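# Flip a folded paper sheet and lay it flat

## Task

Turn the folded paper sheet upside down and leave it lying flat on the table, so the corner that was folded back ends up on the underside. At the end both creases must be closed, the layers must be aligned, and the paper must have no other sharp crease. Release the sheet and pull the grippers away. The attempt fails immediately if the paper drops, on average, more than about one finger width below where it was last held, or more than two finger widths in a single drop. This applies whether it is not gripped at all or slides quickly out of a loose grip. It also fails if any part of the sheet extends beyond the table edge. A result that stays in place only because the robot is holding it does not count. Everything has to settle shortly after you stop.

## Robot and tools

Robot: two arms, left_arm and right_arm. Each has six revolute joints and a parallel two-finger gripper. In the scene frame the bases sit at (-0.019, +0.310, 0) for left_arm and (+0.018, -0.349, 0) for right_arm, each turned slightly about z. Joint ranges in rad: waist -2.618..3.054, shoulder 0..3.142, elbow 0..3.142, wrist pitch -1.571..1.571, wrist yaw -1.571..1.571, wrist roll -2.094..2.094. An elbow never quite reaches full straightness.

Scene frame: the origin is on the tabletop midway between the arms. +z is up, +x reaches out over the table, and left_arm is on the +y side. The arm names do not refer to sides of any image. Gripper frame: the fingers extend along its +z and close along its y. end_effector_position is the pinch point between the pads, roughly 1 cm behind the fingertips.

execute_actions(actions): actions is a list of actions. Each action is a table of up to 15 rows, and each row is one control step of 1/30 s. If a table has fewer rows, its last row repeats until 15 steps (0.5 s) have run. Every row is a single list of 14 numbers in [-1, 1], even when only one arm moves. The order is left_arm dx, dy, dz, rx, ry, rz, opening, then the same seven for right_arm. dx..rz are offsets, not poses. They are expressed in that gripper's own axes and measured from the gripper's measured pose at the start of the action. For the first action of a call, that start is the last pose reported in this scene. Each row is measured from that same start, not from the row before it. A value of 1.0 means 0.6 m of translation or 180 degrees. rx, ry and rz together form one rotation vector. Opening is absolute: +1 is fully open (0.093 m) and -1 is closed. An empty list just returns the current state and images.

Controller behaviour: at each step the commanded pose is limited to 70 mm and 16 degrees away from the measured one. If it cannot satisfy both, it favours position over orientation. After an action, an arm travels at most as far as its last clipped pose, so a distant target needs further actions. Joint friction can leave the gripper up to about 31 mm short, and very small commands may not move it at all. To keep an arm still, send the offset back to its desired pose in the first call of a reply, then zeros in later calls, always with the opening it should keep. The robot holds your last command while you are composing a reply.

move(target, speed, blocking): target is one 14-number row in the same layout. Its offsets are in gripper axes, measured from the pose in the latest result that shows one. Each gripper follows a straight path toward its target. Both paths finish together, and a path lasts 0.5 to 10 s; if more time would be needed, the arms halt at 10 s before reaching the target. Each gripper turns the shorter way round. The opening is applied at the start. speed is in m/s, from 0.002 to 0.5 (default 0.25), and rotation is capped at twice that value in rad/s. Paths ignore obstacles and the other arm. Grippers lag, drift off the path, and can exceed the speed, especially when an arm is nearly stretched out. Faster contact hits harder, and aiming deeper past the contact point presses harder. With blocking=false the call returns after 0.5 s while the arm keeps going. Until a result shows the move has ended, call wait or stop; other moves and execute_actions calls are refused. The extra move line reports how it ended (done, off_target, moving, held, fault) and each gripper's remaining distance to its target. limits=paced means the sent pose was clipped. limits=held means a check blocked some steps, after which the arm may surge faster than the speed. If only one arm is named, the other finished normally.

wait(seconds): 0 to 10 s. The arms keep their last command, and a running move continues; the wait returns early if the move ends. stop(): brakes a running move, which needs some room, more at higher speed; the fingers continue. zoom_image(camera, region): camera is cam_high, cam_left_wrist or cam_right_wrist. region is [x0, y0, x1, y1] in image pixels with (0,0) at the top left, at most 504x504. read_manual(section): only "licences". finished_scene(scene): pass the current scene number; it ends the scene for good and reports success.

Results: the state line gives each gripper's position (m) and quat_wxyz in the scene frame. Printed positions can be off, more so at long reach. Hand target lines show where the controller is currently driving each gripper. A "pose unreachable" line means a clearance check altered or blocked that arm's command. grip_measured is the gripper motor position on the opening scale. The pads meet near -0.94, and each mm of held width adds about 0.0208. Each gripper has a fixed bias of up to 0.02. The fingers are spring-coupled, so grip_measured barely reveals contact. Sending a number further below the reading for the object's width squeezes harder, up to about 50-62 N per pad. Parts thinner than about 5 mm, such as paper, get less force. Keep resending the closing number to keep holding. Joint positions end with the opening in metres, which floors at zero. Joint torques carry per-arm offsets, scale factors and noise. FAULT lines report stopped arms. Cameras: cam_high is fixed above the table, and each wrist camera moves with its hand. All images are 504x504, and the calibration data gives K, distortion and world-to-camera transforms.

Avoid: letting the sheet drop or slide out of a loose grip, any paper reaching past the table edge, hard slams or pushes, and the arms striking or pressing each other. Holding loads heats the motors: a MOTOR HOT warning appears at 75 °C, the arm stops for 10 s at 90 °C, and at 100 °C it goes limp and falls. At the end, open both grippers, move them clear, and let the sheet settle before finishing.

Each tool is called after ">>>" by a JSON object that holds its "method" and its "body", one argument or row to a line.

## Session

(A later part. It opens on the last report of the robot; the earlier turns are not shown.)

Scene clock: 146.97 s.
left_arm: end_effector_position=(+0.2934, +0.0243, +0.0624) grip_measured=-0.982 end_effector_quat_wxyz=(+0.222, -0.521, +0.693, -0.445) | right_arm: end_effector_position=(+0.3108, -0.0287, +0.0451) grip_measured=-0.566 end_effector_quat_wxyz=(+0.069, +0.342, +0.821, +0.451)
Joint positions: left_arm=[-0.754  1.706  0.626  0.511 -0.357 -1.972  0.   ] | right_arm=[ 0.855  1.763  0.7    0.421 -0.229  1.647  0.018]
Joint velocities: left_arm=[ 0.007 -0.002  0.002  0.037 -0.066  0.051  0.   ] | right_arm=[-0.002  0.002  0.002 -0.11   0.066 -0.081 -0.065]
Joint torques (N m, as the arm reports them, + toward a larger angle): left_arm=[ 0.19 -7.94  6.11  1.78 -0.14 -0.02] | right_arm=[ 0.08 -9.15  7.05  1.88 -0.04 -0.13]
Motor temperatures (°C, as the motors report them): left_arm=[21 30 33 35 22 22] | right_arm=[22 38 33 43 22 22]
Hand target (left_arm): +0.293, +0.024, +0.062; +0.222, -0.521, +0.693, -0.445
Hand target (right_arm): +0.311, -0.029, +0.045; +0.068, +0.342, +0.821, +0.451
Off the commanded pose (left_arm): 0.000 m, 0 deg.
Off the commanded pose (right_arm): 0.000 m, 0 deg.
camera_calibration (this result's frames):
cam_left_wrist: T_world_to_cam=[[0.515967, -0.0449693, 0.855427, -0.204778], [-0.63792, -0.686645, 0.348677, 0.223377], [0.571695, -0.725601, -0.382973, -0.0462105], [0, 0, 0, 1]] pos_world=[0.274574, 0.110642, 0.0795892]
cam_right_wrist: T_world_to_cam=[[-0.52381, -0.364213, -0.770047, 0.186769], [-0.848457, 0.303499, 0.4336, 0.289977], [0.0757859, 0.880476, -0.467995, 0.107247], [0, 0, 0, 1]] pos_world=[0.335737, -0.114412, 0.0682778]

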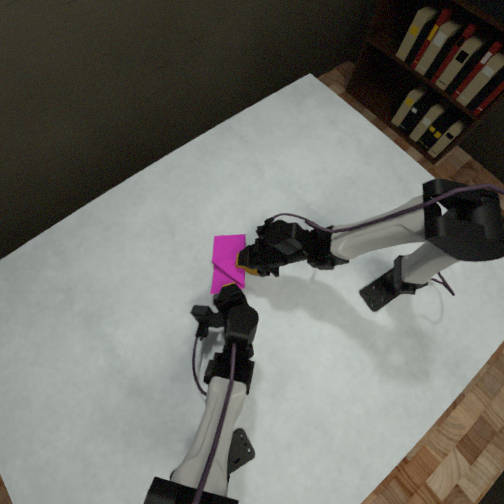

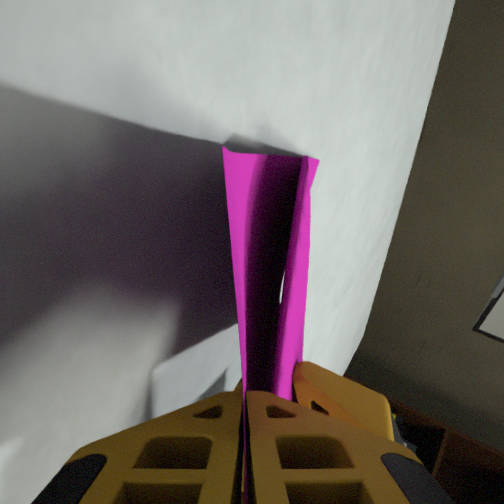

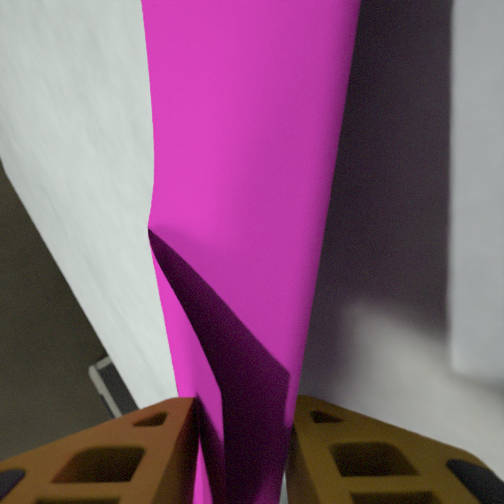

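>>> {"method": "execute_actions", "body": {
  "actions": [
    [[0,0,0,0,0,0,-1,0,0,0,0,0,0,-0.63],[0,0,0,0,0,0,-1,0,0,0,0,0,0,-0.66],[0,0,0,0,0,0,-1,0,0,0,0,0,0,-0.69],[0,0,0,0,0,0,-1,0,0,0,0,0,0,-0.72],[0,0,0,0,0,0,-1,0,0,0,0,0,0,-0.75],[0,0,0,0,0,0,-1,0,0,0,0,0,0,-0.78],[0,0,0,0,0,0,-1,0,0,0,0,0,0,-0.81],[0,0,0,0,0,0,-1,0,0,0,0,0,0,-0.84],[0,0,0,0,0,0,-1,0,0,0,0,0,0,-0.87],[0,0,0,0,0,0,-1,0,0,0,0,0,0,-0.90],[0,0,0,0,0,0,-1,0,0,0,0,0,0,-0.92],[0,0,0,0,0,0,-1,0,0,0,0,0,0,-0.94],[0,0,0,0,0,0,-1,0,0,0,0,0,0,-0.96],[0,0,0,0,0,0,-1,0,0,0,0,0,0,-0.98],[0,0,0,0,0,0,-1,0,0,0,0,0,0,-1]]
  ]
}}

>>> {"method": "wait", "body": {
  "seconds": 0.2
}}

>>> {"method": "zoom_image", "body": {
  "camera": "cam_right_wrist",
  "region": [140, 300, 344, 504]
}}

Scene clock: 155.43 s.
left_arm: end_effector_position=(+0.2934, +0.0243, +0.0624) grip_measured=-0.982 end_effector_quat_wxyz=(+0.222, -0.521, +0.693, -0.445) | right_arm: end_effector_position=(+0.3108, -0.0287, +0.0451) grip_measured=-0.981 end_effector_quat_wxyz=(+0.069, +0.342, +0.821, +0.451)
Joint positions: left_arm=[-0.754  1.706  0.626  0.511 -0.357 -1.972  0.   ] | right_arm=[ 0.855  1.763  0.7    0.421 -0.229  1.647  0.   ]
Joint velocities: left_arm=[ 0.012 -0.007  0.002 -0.051  0.051  0.037  0.   ] | right_arm=[ 0.007  0.007 -0.002 -0.066 -0.022 -0.022  0.   ]
Joint torques (N m, as the arm reports them, + toward a larger angle): left_arm=[ 0.18 -7.83  6.14  1.81 -0.15 -0.02] | right_arm=[ 0.06 -9.14  7.06  1.88 -0.04 -0.13]
Motor temperatures (°C, as the motors report them): left_arm=[21 30 33 35 22 22] | right_arm=[22 39 33 43 22 22]
Hand target (left_arm): +0.293, +0.024, +0.062; +0.222, -0.521, +0.693, -0.445
Hand target (right_arm): +0.311, -0.029, +0.045; +0.069, +0.342, +0.821, +0.451
Off the commanded pose (left_arm): 0.000 m, 0 deg.
Off the commanded pose (right_arm): 0.000 m, 0 deg.
camera_calibration (this result's frames):
cam_left_wrist: T_world_to_cam=[[0.515967, -0.0449693, 0.855427, -0.204778], [-0.63792, -0.686645, 0.348677, 0.223377], [0.571695, -0.725601, -0.382973, -0.0462105], [0, 0, 0, 1]] pos_world=[0.274574, 0.110642, 0.0795892]
cam_right_wrist: T_world_to_cam=[[-0.52381, -0.364213, -0.770047, 0.186769], [-0.848457, 0.303499, 0.4336, 0.289977], [0.0757859, 0.880476, -0.467995, 0.107247], [0, 0, 0, 1]] pos_world=[0.335737, -0.114412, 0.0682778]

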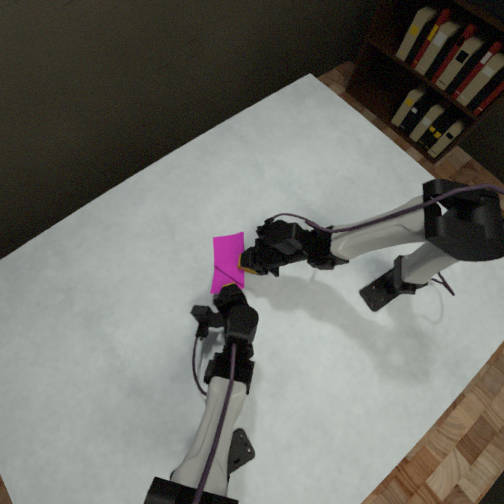

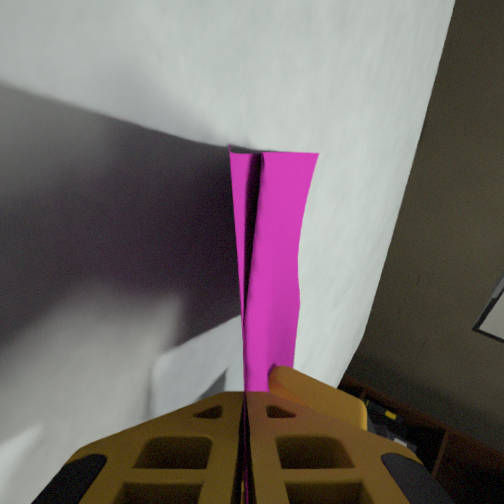

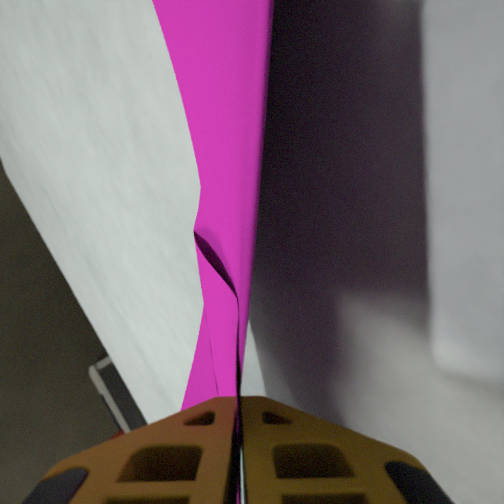

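Scene clock: 155.63 s.
left_arm: end_effector_position=(+0.2934, +0.0243, +0.0624) grip_measured=-0.982 end_effector_quat_wxyz=(+0.222, -0.521, +0.693, -0.445) | right_arm: end_effector_position=(+0.3108, -0.0287, +0.0451) grip_measured=-0.988 end_effector_quat_wxyz=(+0.069, +0.342, +0.821, +0.451)
Joint positions: left_arm=[-0.754  1.706  0.626  0.511 -0.357 -1.972  0.   ] | right_arm=[ 0.855  1.763  0.7    0.421 -0.229  1.647  0.   ]
Joint velocities: left_arm=[ 0.007 -0.017  0.002  0.007  0.007 -0.051  0.   ] | right_arm=[-0.002 -0.002  0.007  0.022 -0.037  0.037  0.   ]
Joint torques (N m, as the arm reports them, + toward a larger angle): left_arm=[ 0.17 -7.87  6.24  1.8  -0.14 -0.01] | right_arm=[ 0.07 -9.15  7.04  1.88 -0.03 -0.13]
Motor temperatures (°C, as the motors report them): left_arm=[21 30 33 35 22 22] | right_arm=[22 39 33 43 22 22]
Hand target (left_arm): +0.293, +0.024, +0.062; +0.222, -0.521, +0.693, -0.445
Hand target (right_arm): +0.311, -0.029, +0.045; +0.069, +0.342, +0.821, +0.451
Off the commanded pose (left_arm): 0.000 m, 0 deg.
Off the commanded pose (right_arm): 0.000 m, 0 deg.
wait: 0.20 s; at rest by 0.17 s
camera_calibration (this result's frames):
cam_left_wrist: T_world_to_cam=[[0.515967, -0.0449693, 0.855427, -0.204778], [-0.63792, -0.686645, 0.348677, 0.223377], [0.571695, -0.725601, -0.382973, -0.0462105], [0, 0, 0, 1]] pos_world=[0.274574, 0.110642, 0.0795892]
cam_right_wrist: T_world_to_cam=[[-0.52381, -0.364213, -0.770047, 0.186769], [-0.848457, 0.303499, 0.4336, 0.289977], [0.0757859, 0.880476, -0.467995, 0.107247], [0, 0, 0, 1]] pos_world=[0.335737, -0.114412, 0.0682778]

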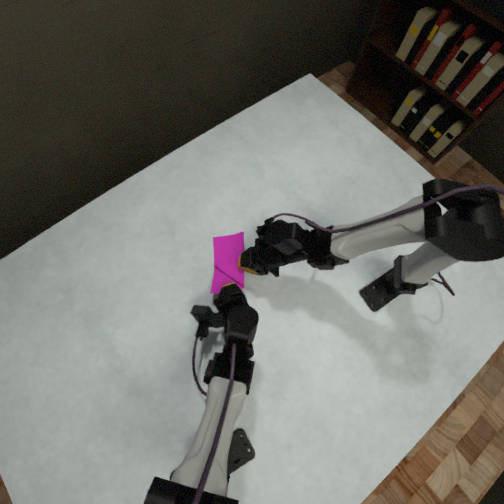

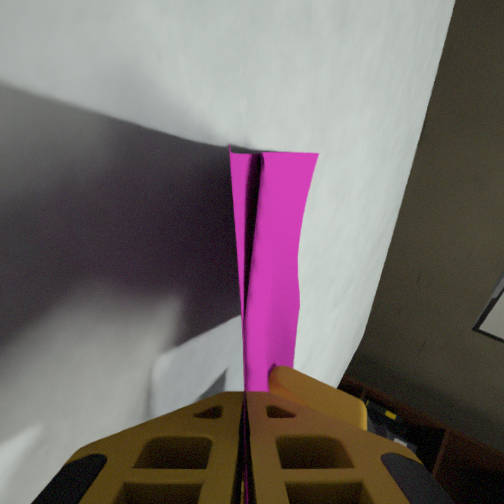

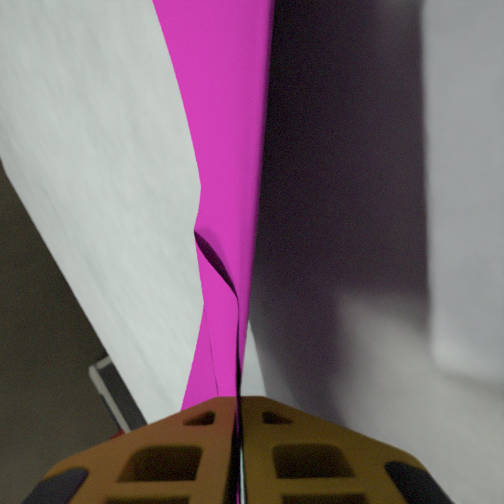

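Region (140, 300, 344, 504) of cam_right_wrist's 504x504 image, scaled by 2.471, with more detail than that image has.

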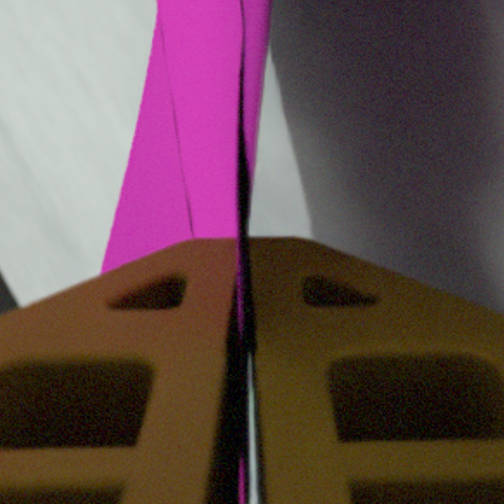

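Gripped. Release left and withdraw.

>>> {"method": "execute_actions", "body": {
  "actions": [
    [[0,0,0,0,0,0,-0.97,0,0,0,0,0,0,-1],[0,0,0,0,0,0,-0.95,0,0,0,0,0,0,-1],[0,0,0,0,0,0,-0.93,0,0,0,0,0,0,-1],[0,0,0,0,0,0,-0.91,0,0,0,0,0,0,-1],[0,0,0,0,0,0,-0.88,0,0,0,0,0,0,-1],[0,0,0,0,0,0,-0.84,0,0,0,0,0,0,-1],[0,0,0,0,0,0,-0.80,0,0,0,0,0,0,-1],[0,0,0,0,0,0,-0.75,0,0,0,0,0,0,-1],[0,0,0,0,0,0,-0.70,0,0,0,0,0,0,-1],[0,0,0,0,0,0,-0.65,0,0,0,0,0,0,-1],[0,0,0,0,0,0,-0.60,0,0,0,0,0,0,-1],[0,0,0,0,0,0,-0.55,0,0,0,0,0,0,-1],[0,0,0,0,0,0,-0.50,0,0,0,0,0,0,-1],[0,0,0,0,0,0,-0.45,0,0,0,0,0,0,-1],[0,0,0,0,0,0,-0.40,0,0,0,0,0,0,-1]]
  ]
}}

>>> {"method": "move", "body": {
  "target": [0,0.02,-0.11,0,0,0,-0.4,0,0,0,0,0,0,-1],
  "speed": 0.1
}}

Scene clock: 160.33 s.
left_arm: end_effector_position=(+0.2934, +0.0243, +0.0624) grip_measured=-0.428 end_effector_quat_wxyz=(+0.222, -0.521, +0.693, -0.445) | right_arm: end_effector_position=(+0.3108, -0.0287, +0.0451) grip_measured=-0.988 end_effector_quat_wxyz=(+0.069, +0.342, +0.821, +0.451)
Joint positions: left_arm=[-0.754  1.706  0.626  0.511 -0.357 -1.972  0.025] | right_arm=[ 0.855  1.763  0.7    0.421 -0.229  1.647  0.   ]
Joint velocities: left_arm=[-0.012  0.017  0.007 -0.007  0.022 -0.022  0.054] | right_arm=[-0.012  0.012  0.007 -0.037  0.007  0.007  0.   ]
Joint torques (N m, as the arm reports them, + toward a larger angle): left_arm=[ 0.17 -7.84  6.13  1.81 -0.15 -0.04] | right_arm=[ 0.06 -9.14  7.04  1.88 -0.04 -0.14]
Motor temperatures (°C, as the motors report them): left_arm=[21 30 33 35 22 22] | right_arm=[22 39 33 43 22 22]
Hand target (left_arm): +0.293, +0.024, +0.062; +0.222, -0.521, +0.693, -0.445
Hand target (right_arm): +0.311, -0.029, +0.045; +0.069, +0.342, +0.821, +0.451
Off the commanded pose (left_arm): 0.000 m, 0 deg.
Off the commanded pose (right_arm): 0.000 m, 0 deg.
camera_calibration (this result's frames):
cam_left_wrist: T_world_to_cam=[[0.515967, -0.0449693, 0.855427, -0.204778], [-0.63792, -0.686645, 0.348677, 0.223377], [0.571695, -0.725601, -0.382973, -0.0462105], [0, 0, 0, 1]] pos_world=[0.274574, 0.110642, 0.0795892]
cam_right_wrist: T_world_to_cam=[[-0.52381, -0.364213, -0.770047, 0.186769], [-0.848457, 0.303499, 0.4336, 0.289977], [0.0757859, 0.880476, -0.467995, 0.107247], [0, 0, 0, 1]] pos_world=[0.335737, -0.114412, 0.0682778]

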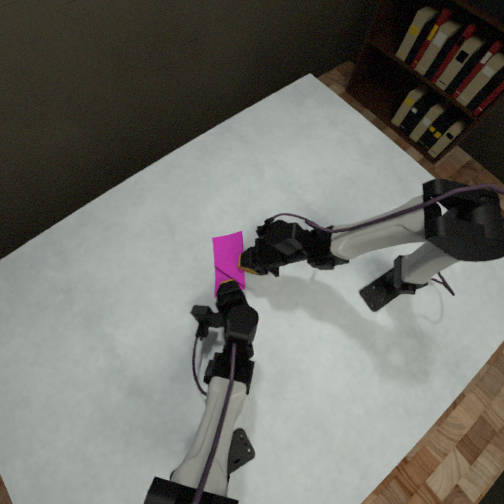

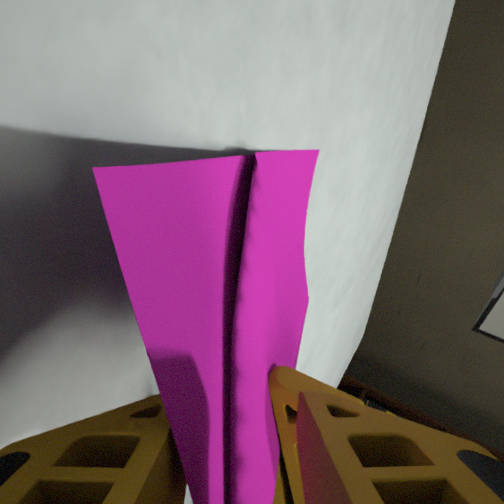

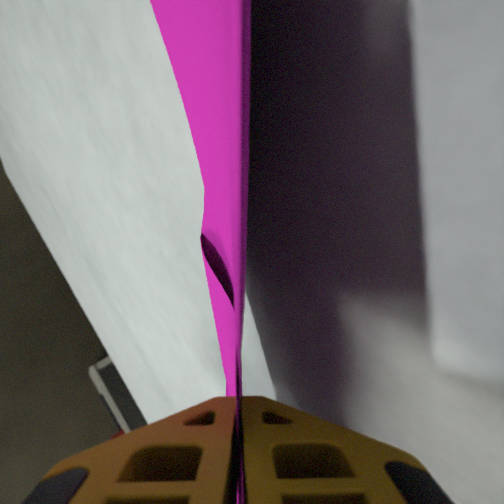

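Scene clock: 161.60 s.
left_arm: end_effector_position=(+0.2421, +0.0467, +0.0879) grip_measured=-0.402 end_effector_quat_wxyz=(+0.221, -0.521, +0.692, -0.449) | right_arm: end_effector_position=(+0.3108, -0.0287, +0.0451) grip_measured=-0.988 end_effector_quat_wxyz=(+0.069, +0.342, +0.821, +0.451)
Joint positions: left_arm=[-0.858  1.425  0.489  0.351 -0.44  -2.034  0.026] | right_arm=[ 0.855  1.763  0.7    0.421 -0.229  1.647  0.   ]
Joint velocities: left_arm=[-0.007 -0.012 -0.017 -0.022 -0.066 -0.095 -0.   ] | right_arm=[ 0.022  0.012  0.017 -0.051 -0.037  0.051  0.   ]
Joint torques (N m, as the arm reports them, + toward a larger angle): left_arm=[-0.98 -7.15  5.34  1.64 -0.23 -0.12] | right_arm=[ 0.06 -9.13  7.07  1.88 -0.04 -0.14]
Motor temperatures (°C, as the motors report them): left_arm=[21 30 33 35 22 22] | right_arm=[22 39 33 43 22 22]
Hand target (left_arm): +0.237, +0.050, +0.086; +0.222, -0.521, +0.693, -0.446
Hand target (right_arm): +0.311, -0.029, +0.045; +0.069, +0.342, +0.821, +0.451
Off the commanded pose (left_arm): 0.007 m, 0 deg.
Off the commanded pose (right_arm): 0.000 m, 0 deg.
move: done
camera_calibration (this result's frames):
cam_left_wrist: T_world_to_cam=[[0.513576, -0.0398676, 0.857117, -0.198905], [-0.640819, -0.68211, 0.352245, 0.197291], [0.570605, -0.730162, -0.375863, 0.00904363], [0, 0, 0, 1]] pos_world=[0.223421, 0.133248, 0.10439]
cam_right_wrist: T_world_to_cam=[[-0.52381, -0.364213, -0.770047, 0.186769], [-0.848457, 0.303499, 0.4336, 0.289977], [0.0757859, 0.880476, -0.467995, 0.107247], [0, 0, 0, 1]] pos_world=[0.335737, -0.114412, 0.0682778]

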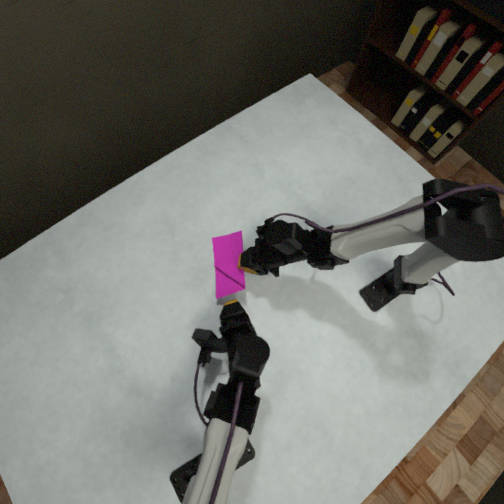

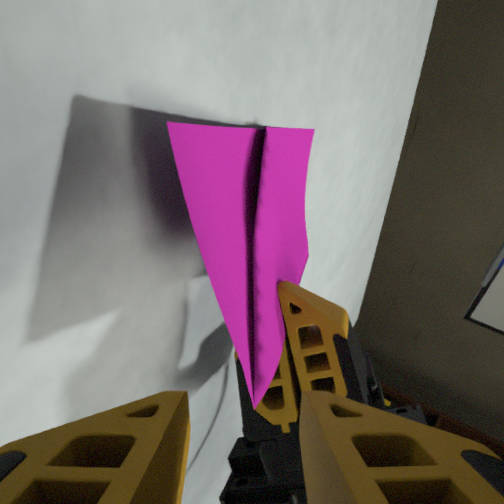

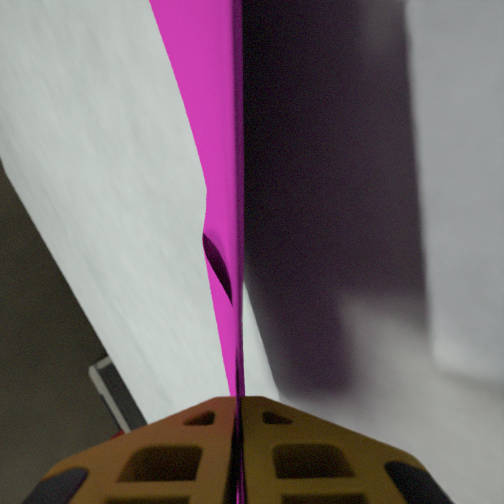

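>>> {"method": "move", "body": {
  "target": [-0.093,-0.002,-0.135,-0.005,0.095,0.598,-1,-0.018,0.159,-0.184,0.0423,-0.0763,-0.0167,-1],
  "speed": 0.4
}}

Scene clock: 172.90 s.
left_arm: end_effector_position=(+0.1988, +0.1302, +0.1082) grip_measured=-0.982 end_effector_quat_wxyz=(+0.386, +0.311, +0.857, -0.140) | right_arm: end_effector_position=(+0.3143, -0.0766, +0.1670) grip_measured=-0.988 end_effector_quat_wxyz=(+0.140, +0.378, +0.849, +0.341)
Joint positions: left_arm=[-0.557  0.89   0.452 -0.288  0.011  0.01   0.   ] | right_arm=[ 0.849  1.443  1.077 -0.451 -0.018  1.581  0.   ]
Joint velocities: left_arm=[ 0.022 -0.007 -0.007 -0.037 -0.007  0.022  0.   ] | right_arm=[ 0.002  0.002  0.022  0.022  0.081 -0.051  0.   ]
Joint torques (N m, as the arm reports them, + toward a larger angle): left_arm=[ 1.36 -3.32  9.68  1.63  0.11  0.01] | right_arm=[-0.56 -8.7  10.89  1.58  0.18 -0.23]
Motor temperatures (°C, as the motors report them): left_arm=[21 30 33 35 22 22] | right_arm=[22 39 33 43 22 22]
Hand target (left_arm): +0.202, +0.130, +0.120; +0.397, +0.311, +0.851, -0.145
Hand target (right_arm): +0.319, -0.079, +0.182; +0.154, +0.376, +0.844, +0.349
Off the commanded pose (left_arm): 0.012 m, 2 deg.
Off the commanded pose (right_arm): 0.017 m, 2 deg.
move: off_target (left_arm, right_arm)
camera_calibration (this result's frames):
cam_left_wrist: T_world_to_cam=[[-0.645724, -0.763372, 0.0174117, 0.224796], [-0.699055, 0.581839, -0.415674, 0.149484], [0.307183, -0.280583, -0.909347, 0.153893], [0, 0, 0, 1]] pos_world=[0.20238, 0.127807, 0.198165]
cam_right_wrist: T_world_to_cam=[[-0.570836, -0.480144, -0.666039, 0.253526], [-0.802062, 0.499599, 0.327257, 0.272803], [0.175622, 0.721015, -0.670294, 0.196491], [0, 0, 0, 1]] pos_world=[0.329019, -0.156236, 0.211288]

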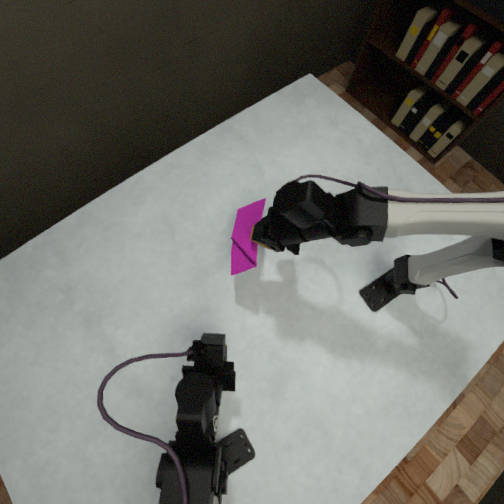

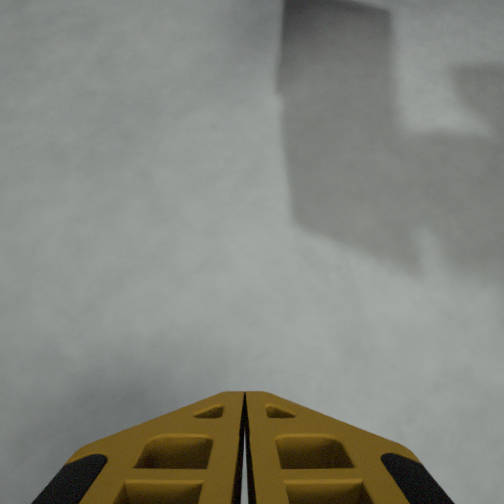

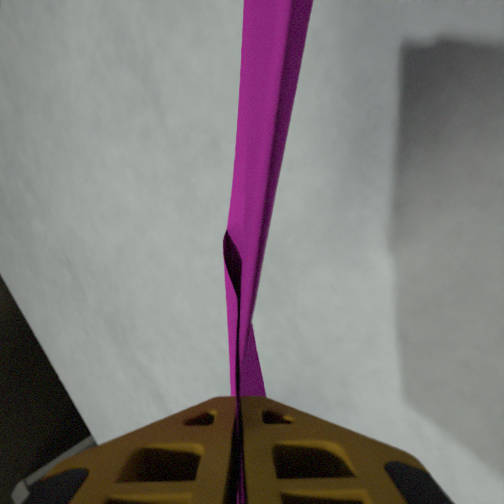

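>>> {"method": "move", "body": {
  "target": [0,0,0,0,0,0,-1,0,0,0,0,0,-0.972,-1],
  "speed": 0.45
}}

Scene clock: 180.13 s.
left_arm: end_effector_position=(+0.1987, +0.1303, +0.1080) grip_measured=-0.982 end_effector_quat_wxyz=(+0.385, +0.312, +0.857, -0.139) | right_arm: end_effector_position=(+0.3141, -0.0768, +0.1669) grip_measured=-0.989 end_effector_quat_wxyz=(-0.347, +0.829, -0.421, +0.123)
Joint positions: left_arm=[-0.556  0.89   0.452 -0.289  0.012  0.012  0.   ] | right_arm=[ 0.849  1.443  1.077 -0.452 -0.018 -1.461  0.   ]
Joint velocities: left_arm=[-0.002 -0.007  0.012  0.007 -0.051  0.007  0.   ] | right_arm=[ 0.007  0.007  0.012 -0.051 -0.007 -0.007  0.   ]
Joint torques (N m, as the arm reports them, + toward a larger angle): left_arm=[ 0.22 -1.93  7.91  1.77 -0.01 -0.09] | right_arm=[ 0.06 -7.37  8.87  1.7  -0.04 -0.13]
Motor temperatures (°C, as the motors report them): left_arm=[21 29 34 35 22 22] | right_arm=[22 39 34 43 22 22]
Hand target (left_arm): +0.199, +0.130, +0.108; +0.386, +0.311, +0.857, -0.140
Hand target (right_arm): +0.314, -0.077, +0.167; -0.346, +0.832, -0.415, +0.125
Off the commanded pose (left_arm): 0.000 m, 0 deg.
Off the commanded pose (right_arm): 0.000 m, 1 deg.
move: done
camera_calibration (this result's frames):
cam_left_wrist: T_world_to_cam=[[-0.647026, -0.762295, 0.0162317, 0.225021], [-0.698105, 0.583714, -0.414642, 0.148686], [0.306605, -0.279615, -0.90984, 0.153824], [0, 0, 0, 1]] pos_world=[0.202229, 0.127754, 0.197954]
cam_right_wrist: T_world_to_cam=[[0.610772, 0.380646, 0.69431, -0.278844], [0.350908, -0.916179, 0.193595, -0.175749], [0.709804, 0.125396, -0.693148, -0.0132238], [0, 0, 0, 1]] pos_world=[0.241368, -0.0532188, 0.218462]

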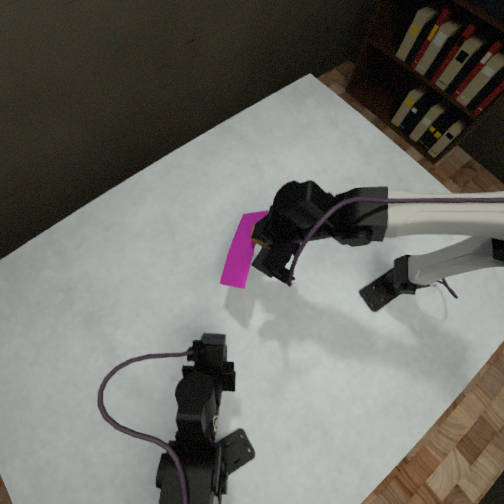

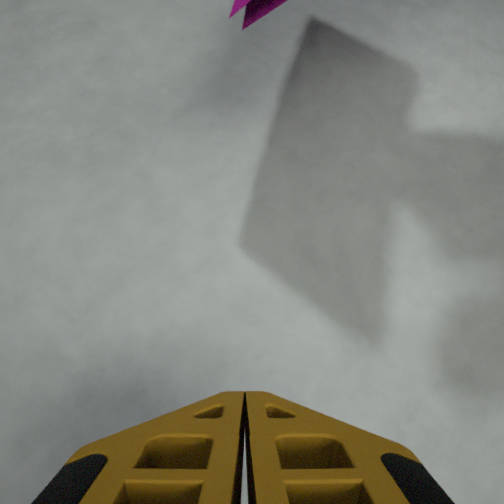

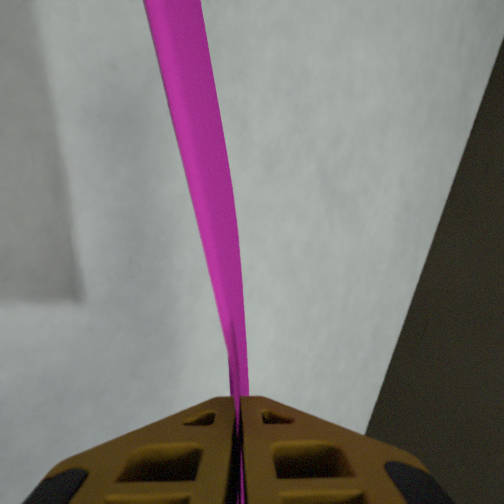

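>>> {"method": "move", "body": {
  "target": [0,0,0,0,0,0,-1,0.011,0.091,0.133,0.0937,-0.0113,0,-1],
  "speed": 0.09
}}

>>> {"method": "zoom_image", "body": {
  "camera": "cam_high",
  "region": [190, 190, 310, 310]
}}

Scene clock: 188.73 s.
left_arm: end_effector_position=(+0.1987, +0.1303, +0.1080) grip_measured=-0.982 end_effector_quat_wxyz=(+0.385, +0.312, +0.857, -0.139) | right_arm: end_effector_position=(+0.3292, -0.0631, +0.0807) grip_measured=-0.989 end_effector_quat_wxyz=(-0.476, +0.770, -0.387, +0.173)
Joint positions: left_arm=[-0.556  0.89   0.452 -0.289  0.012  0.012  0.   ] | right_arm=[ 0.849  1.62   0.592  0.519 -0.018 -1.464  0.   ]
Joint velocities: left_arm=[-0.002  0.002  0.002  0.022 -0.007  0.022  0.   ] | right_arm=[-0.002  0.017 -0.002  0.095  0.037 -0.007  0.   ]
Joint torques (N m, as the arm reports them, + toward a larger angle): left_arm=[ 0.23 -2.05  7.99  1.75 -0.01 -0.07] | right_arm=[ 0.39 -6.69  5.57  2.19  0.05  0.01]
Motor temperatures (°C, as the motors report them): left_arm=[21 28 35 35 22 22] | right_arm=[22 39 34 43 22 22]
Hand target (left_arm): +0.199, +0.130, +0.108; +0.385, +0.312, +0.857, -0.139
Hand target (right_arm): +0.325, -0.065, +0.071; -0.471, +0.772, -0.391, +0.170
Off the commanded pose (left_arm): 0.000 m, 0 deg.
Off the commanded pose (right_arm): 0.011 m, 1 deg.
move: off_target (right_arm)
camera_calibration (this result's frames):
cam_left_wrist: T_world_to_cam=[[-0.647026, -0.762295, 0.0162317, 0.225021], [-0.698105, 0.583714, -0.414642, 0.148686], [0.306605, -0.279615, -0.90984, 0.153824], [0, 0, 0, 1]] pos_world=[0.202229, 0.127754, 0.197954]
cam_right_wrist: T_world_to_cam=[[0.426645, 0.218159, 0.877713, -0.197899], [0.32089, -0.943848, 0.0786171, -0.134449], [0.845579, 0.248108, -0.472693, -0.140089], [0, 0, 0, 1]] pos_world=[0.246032, -0.0489689, 0.11805]

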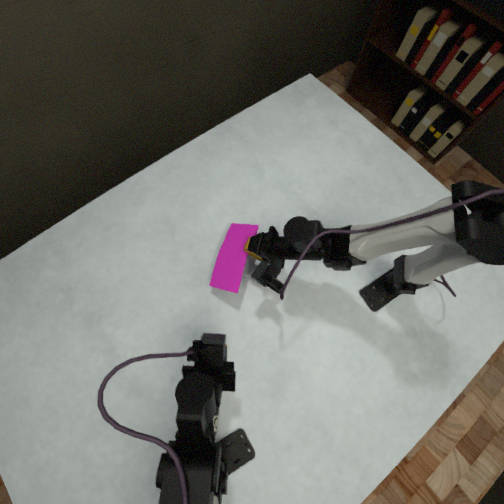

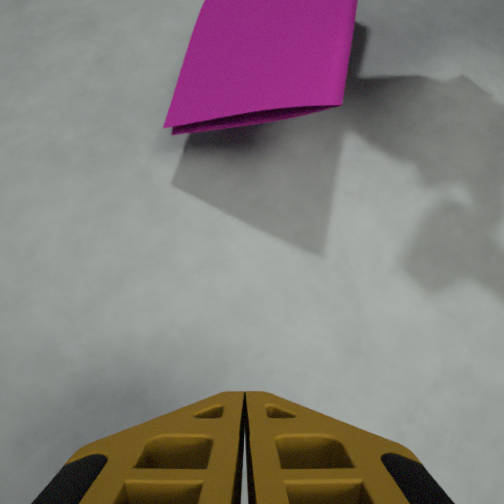

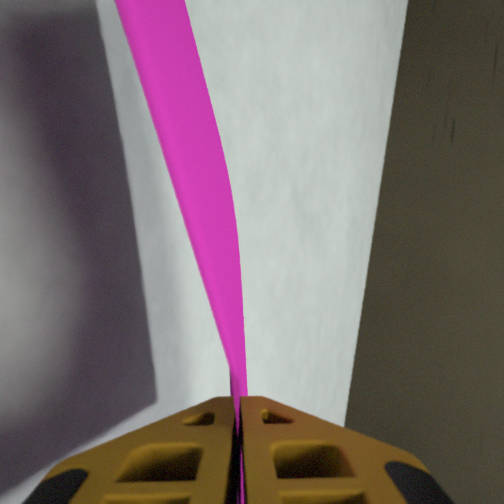

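Region (190, 190, 310, 310) of cam_high's 504x504 image, scaled by 4.200, with more detail than that image has.

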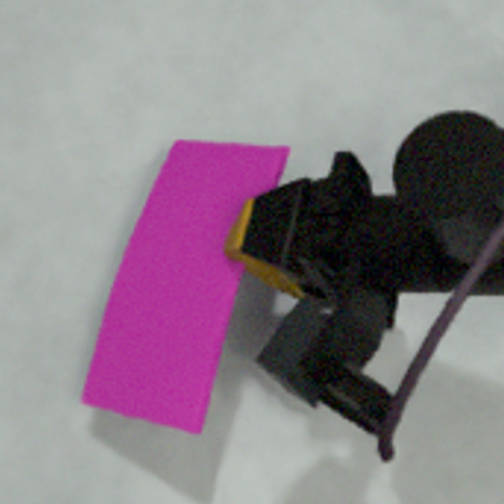

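>>> {"method": "move", "body": {
  "target": [-0.137,-0.008,0.2945,0,0.103,0,-1,0.012,0.1035,0.019,-0.022,0,0,-1],
  "speed": 0.12
}}

>>> {"method": "zoom_image", "body": {
  "camera": "cam_high",
  "region": [190, 190, 310, 310]
}}

Scene clock: 197.60 s.
left_arm: end_effector_position=(+0.3373, +0.0106, +0.0496) grip_measured=-0.982 end_effector_quat_wxyz=(+0.243, +0.332, +0.907, -0.092) | right_arm: end_effector_position=(+0.3192, -0.0719, +0.0303) grip_measured=-0.989 end_effector_quat_wxyz=(-0.456, +0.781, -0.393, +0.165)
Joint positions: left_arm=[-0.57   1.93   1.277 -0.391  0.008  0.005  0.   ] | right_arm=[ 0.849  1.762  0.51   0.693 -0.019 -1.464  0.   ]
Joint velocities: left_arm=[-0.002 -0.007 -0.007  0.037  0.022  0.095  0.   ] | right_arm=[ 0.007 -0.002  0.002  0.007 -0.007  0.051  0.   ]
Joint torques (N m, as the arm reports them, + toward a larger angle): left_arm=[-0.91 -9.88  8.98  1.27 -0.1  -0.14] | right_arm=[-0.18 -6.96  4.28  2.16 -0.13 -0.07]
Motor temperatures (°C, as the motors report them): left_arm=[21 27 35 35 22 22] | right_arm=[22 38 33 44 22 22]
Hand target (left_arm): +0.337, +0.006, +0.049; +0.242, +0.333, +0.907, -0.088
Hand target (right_arm): +0.314, -0.076, +0.021; -0.450, +0.786, -0.393, +0.159
Off the commanded pose (left_arm): 0.005 m, 1 deg.
Off the commanded pose (right_arm): 0.012 m, 1 deg.
move: off_target (right_arm)
camera_calibration (this result's frames):
cam_left_wrist: T_world_to_cam=[[-0.64655, -0.762528, 0.0229032, 0.223948], [-0.759786, 0.640947, -0.109149, 0.29618], [0.0685496, -0.087972, -0.993761, 0.107128], [0, 0, 0, 1]] pos_world=[0.362483, -0.00964505, 0.133659]
cam_right_wrist: T_world_to_cam=[[0.459561, 0.247902, 0.852847, -0.15509], [0.325205, -0.940536, 0.0981531, -0.137295], [0.826466, 0.232242, -0.512853, -0.147117], [0, 0, 0, 1]] pos_world=[0.23751, -0.0565174, 0.0702946]

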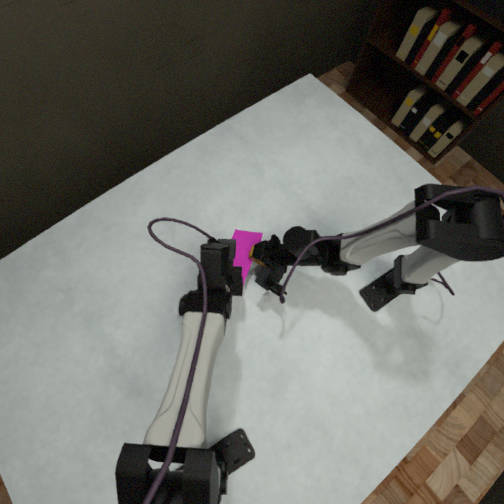

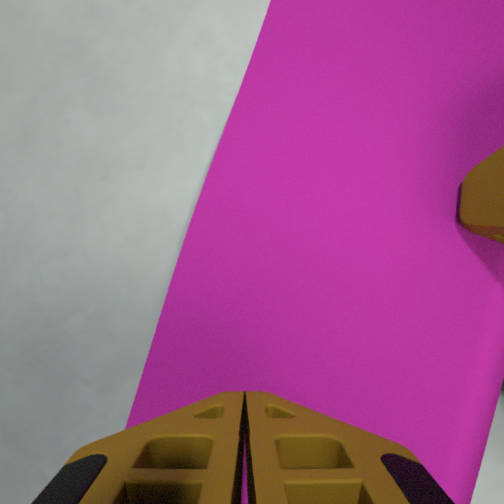

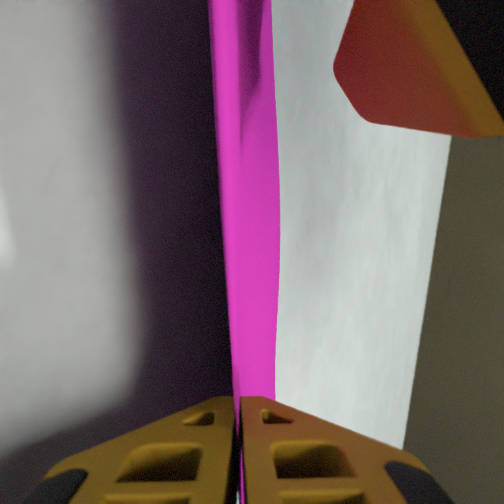

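Region (190, 190, 310, 310) of cam_high's 504x504 image, scaled by 4.200, with more detail than that image has.

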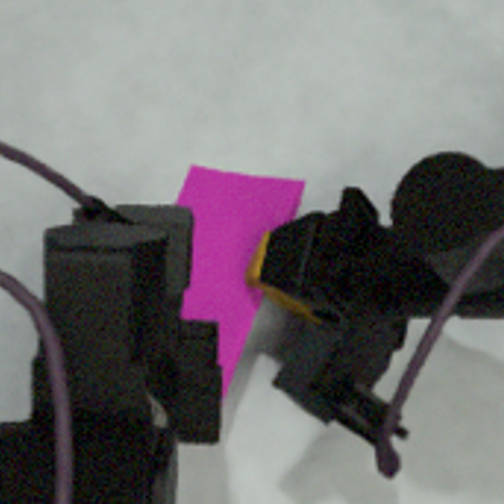

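>>> {"method": "execute_actions", "body": {
  "actions": [
    [[0.002,0,0.004,0,0,0,-1,0.002,0.018,-0.001,-0.005,0,0,-1],[0.003,0,0.008,0,0,0,-1,0.002,0.0195,0,-0.005,0,0,-1],[0.004,0,0.012,0,0,0,-1,0.002,0.021,0.001,-0.006,0,0,-1],[0.005,0,0.016,0,0,0,-1,0.003,0.0225,0.002,-0.006,0,0,-1],[0.006,0,0.020,0,0,0,-1,0.003,0.024,0.003,-0.007,0,0,-1],[0.006,0,0.024,0,0,0,-1,0.003,0.0255,0.004,-0.007,0,0,-1],[0.006,0,0.028,0,0,0,-1,0.003,0.027,0.005,-0.008,0,0,-1],[0.006,0,0.032,0,0,0,-1,0.003,0.0285,0.006,-0.008,0,0,-1],[0.006,0,0.036,0,0,0,-1,0.004,0.030,0.007,-0.009,0,0,-1],[0.006,0,0.040,0,0,0,-1,0.004,0.0315,0.008,-0.009,0,0,-1],[0.006,0,0.043,0,0,0,-1,0.004,0.033,0.009,-0.010,0,0,-1],[0.006,0,0.045,0,0,0,-1,0.004,0.0345,0.009,-0.010,0,0,-1]]
  ]
}}

>>> {"method": "wait", "body": {
  "seconds": 0.3
}}

Scene clock: 205.57 s.
left_arm: end_effector_position=(+0.3412, +0.0074, +0.0266) grip_measured=-0.982 end_effector_quat_wxyz=(+0.235, +0.333, +0.909, -0.089) | right_arm: end_effector_position=(+0.3183, -0.0727, +0.0169) grip_measured=-0.989 end_effector_quat_wxyz=(-0.446, +0.786, -0.396, +0.161)
Joint positions: left_arm=[-0.57   1.994  1.277 -0.345  0.008  0.005  0.   ] | right_arm=[ 0.849  1.808  0.51   0.716 -0.019 -1.464  0.   ]
Joint velocities: left_arm=[-0.012  0.11  -0.007  0.022 -0.037  0.081  0.   ] | right_arm=[ 0.002  0.012 -0.007 -0.037 -0.037  0.081  0.   ]
Joint torques (N m, as the arm reports them, + toward a larger angle): left_arm=[  0.08 -11.07   6.87   1.49  -0.01  -0.07] | right_arm=[-0.07 -7.26  4.15  2.17 -0.09 -0.06]
Motor temperatures (°C, as the motors report them): left_arm=[21 29 36 34 22 22] | right_arm=[22 38 32 45 22 22]
Hand target (left_arm): +0.345, +0.004, +0.024; +0.243, +0.332, +0.907, -0.091
Hand target (right_arm): +0.314, -0.076, +0.010; -0.443, +0.789, -0.396, +0.158
Off the commanded pose (left_arm): 0.006 m, 1 deg.
Off the commanded pose (right_arm): 0.009 m, 0 deg.
camera_calibration (this result's frames):
cam_left_wrist: T_world_to_cam=[[-0.646247, -0.76278, 0.0230465, 0.224411], [-0.761112, 0.642052, -0.0920705, 0.298639], [0.0554325, -0.0770412, -0.995486, 0.0881955], [0, 0, 0, 1]] pos_world=[0.367434, -0.0137708, 0.110121]
cam_right_wrist: T_world_to_cam=[[0.474651, 0.261553, 0.840414, -0.146595], [0.327037, -0.938878, 0.107492, -0.137085], [0.817161, 0.223826, -0.531177, -0.150387], [0, 0, 0, 1]] pos_world=[0.237304, -0.0567033, 0.0580538]

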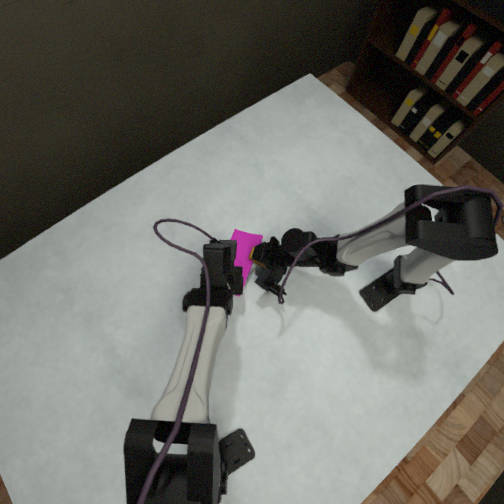

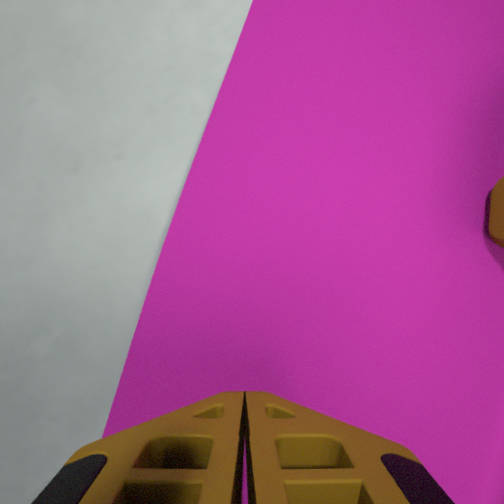

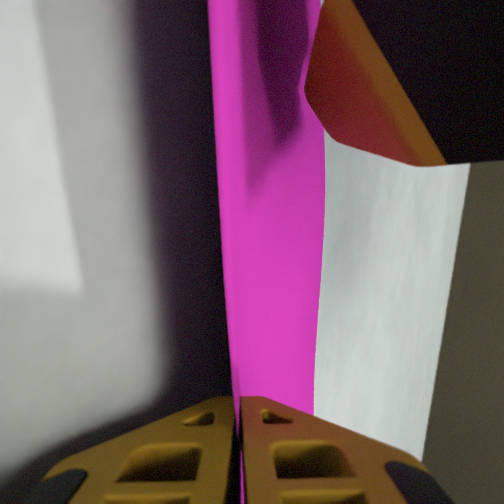

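Scene clock: 205.87 s.
left_arm: end_effector_position=(+0.3425, +0.0063, +0.0263) grip_measured=-0.982 end_effector_quat_wxyz=(+0.238, +0.333, +0.908, -0.090) | right_arm: end_effector_position=(+0.3190, -0.0721, +0.0181) grip_measured=-0.989 end_effector_quat_wxyz=(-0.449, +0.785, -0.395, +0.162)
Joint positions: left_arm=[-0.57   1.997  1.277 -0.336  0.008  0.005  0.   ] | right_arm=[ 0.849  1.809  0.51   0.723 -0.019 -1.464  0.   ]
Joint velocities: left_arm=[ 0.007 -0.002  0.017  0.051  0.051 -0.051  0.   ] | right_arm=[-0.012 -0.002 -0.007 -0.007 -0.11   0.007  0.   ]
Joint torques (N m, as the arm reports them, + toward a larger angle): left_arm=[  0.07 -10.74   6.87   1.5   -0.03  -0.07] | right_arm=[-0.05 -7.22  4.19  2.13 -0.08 -0.06]
Motor temperatures (°C, as the motors report them): left_arm=[21 29 36 34 22 22] | right_arm=[22 38 32 45 22 22]
Hand target (left_arm): +0.345, +0.004, +0.024; +0.243, +0.332, +0.907, -0.091
Hand target (right_arm): +0.314, -0.076, +0.010; -0.443, +0.789, -0.396, +0.158
Off the commanded pose (left_arm): 0.004 m, 1 deg.
Off the commanded pose (right_arm): 0.010 m, 1 deg.
wait: 0.30 s; at rest by 0.17 s
camera_calibration (this result's frames):
cam_left_wrist: T_world_to_cam=[[-0.646355, -0.76269, 0.0229963, 0.224469], [-0.760666, 0.641681, -0.0981463, 0.300284], [0.0600989, -0.0809299, -0.994906, 0.0861637], [0, 0, 0, 1]] pos_world=[0.368325, -0.014513, 0.110035]
cam_right_wrist: T_world_to_cam=[[0.470363, 0.257673, 0.844016, -0.147119], [0.326497, -0.939367, 0.10483, -0.13667], [0.819853, 0.22626, -0.525973, -0.15121], [0, 0, 0, 1]] pos_world=[0.237792, -0.0562621, 0.0589652]

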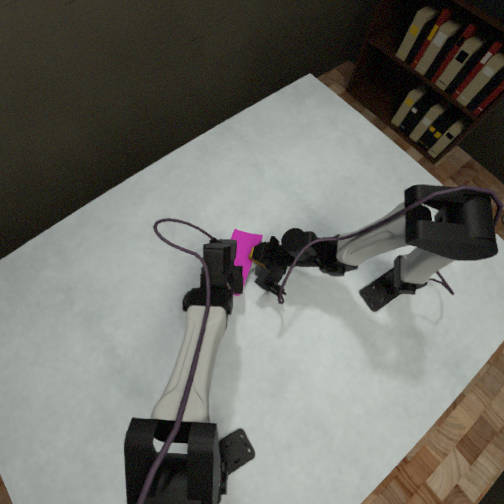

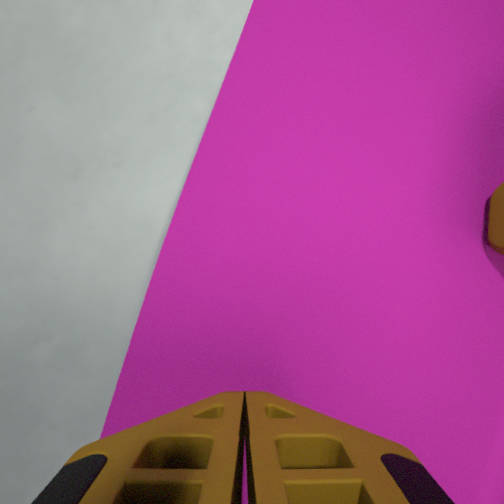

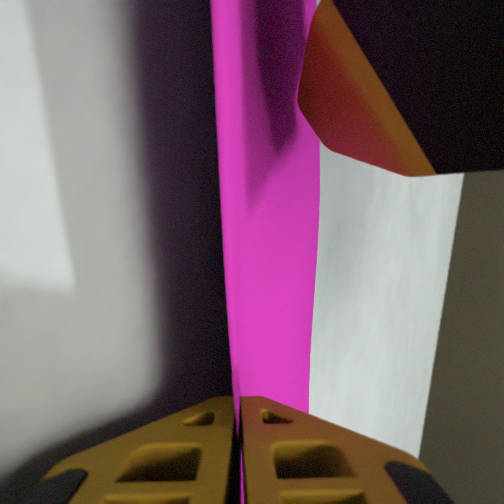

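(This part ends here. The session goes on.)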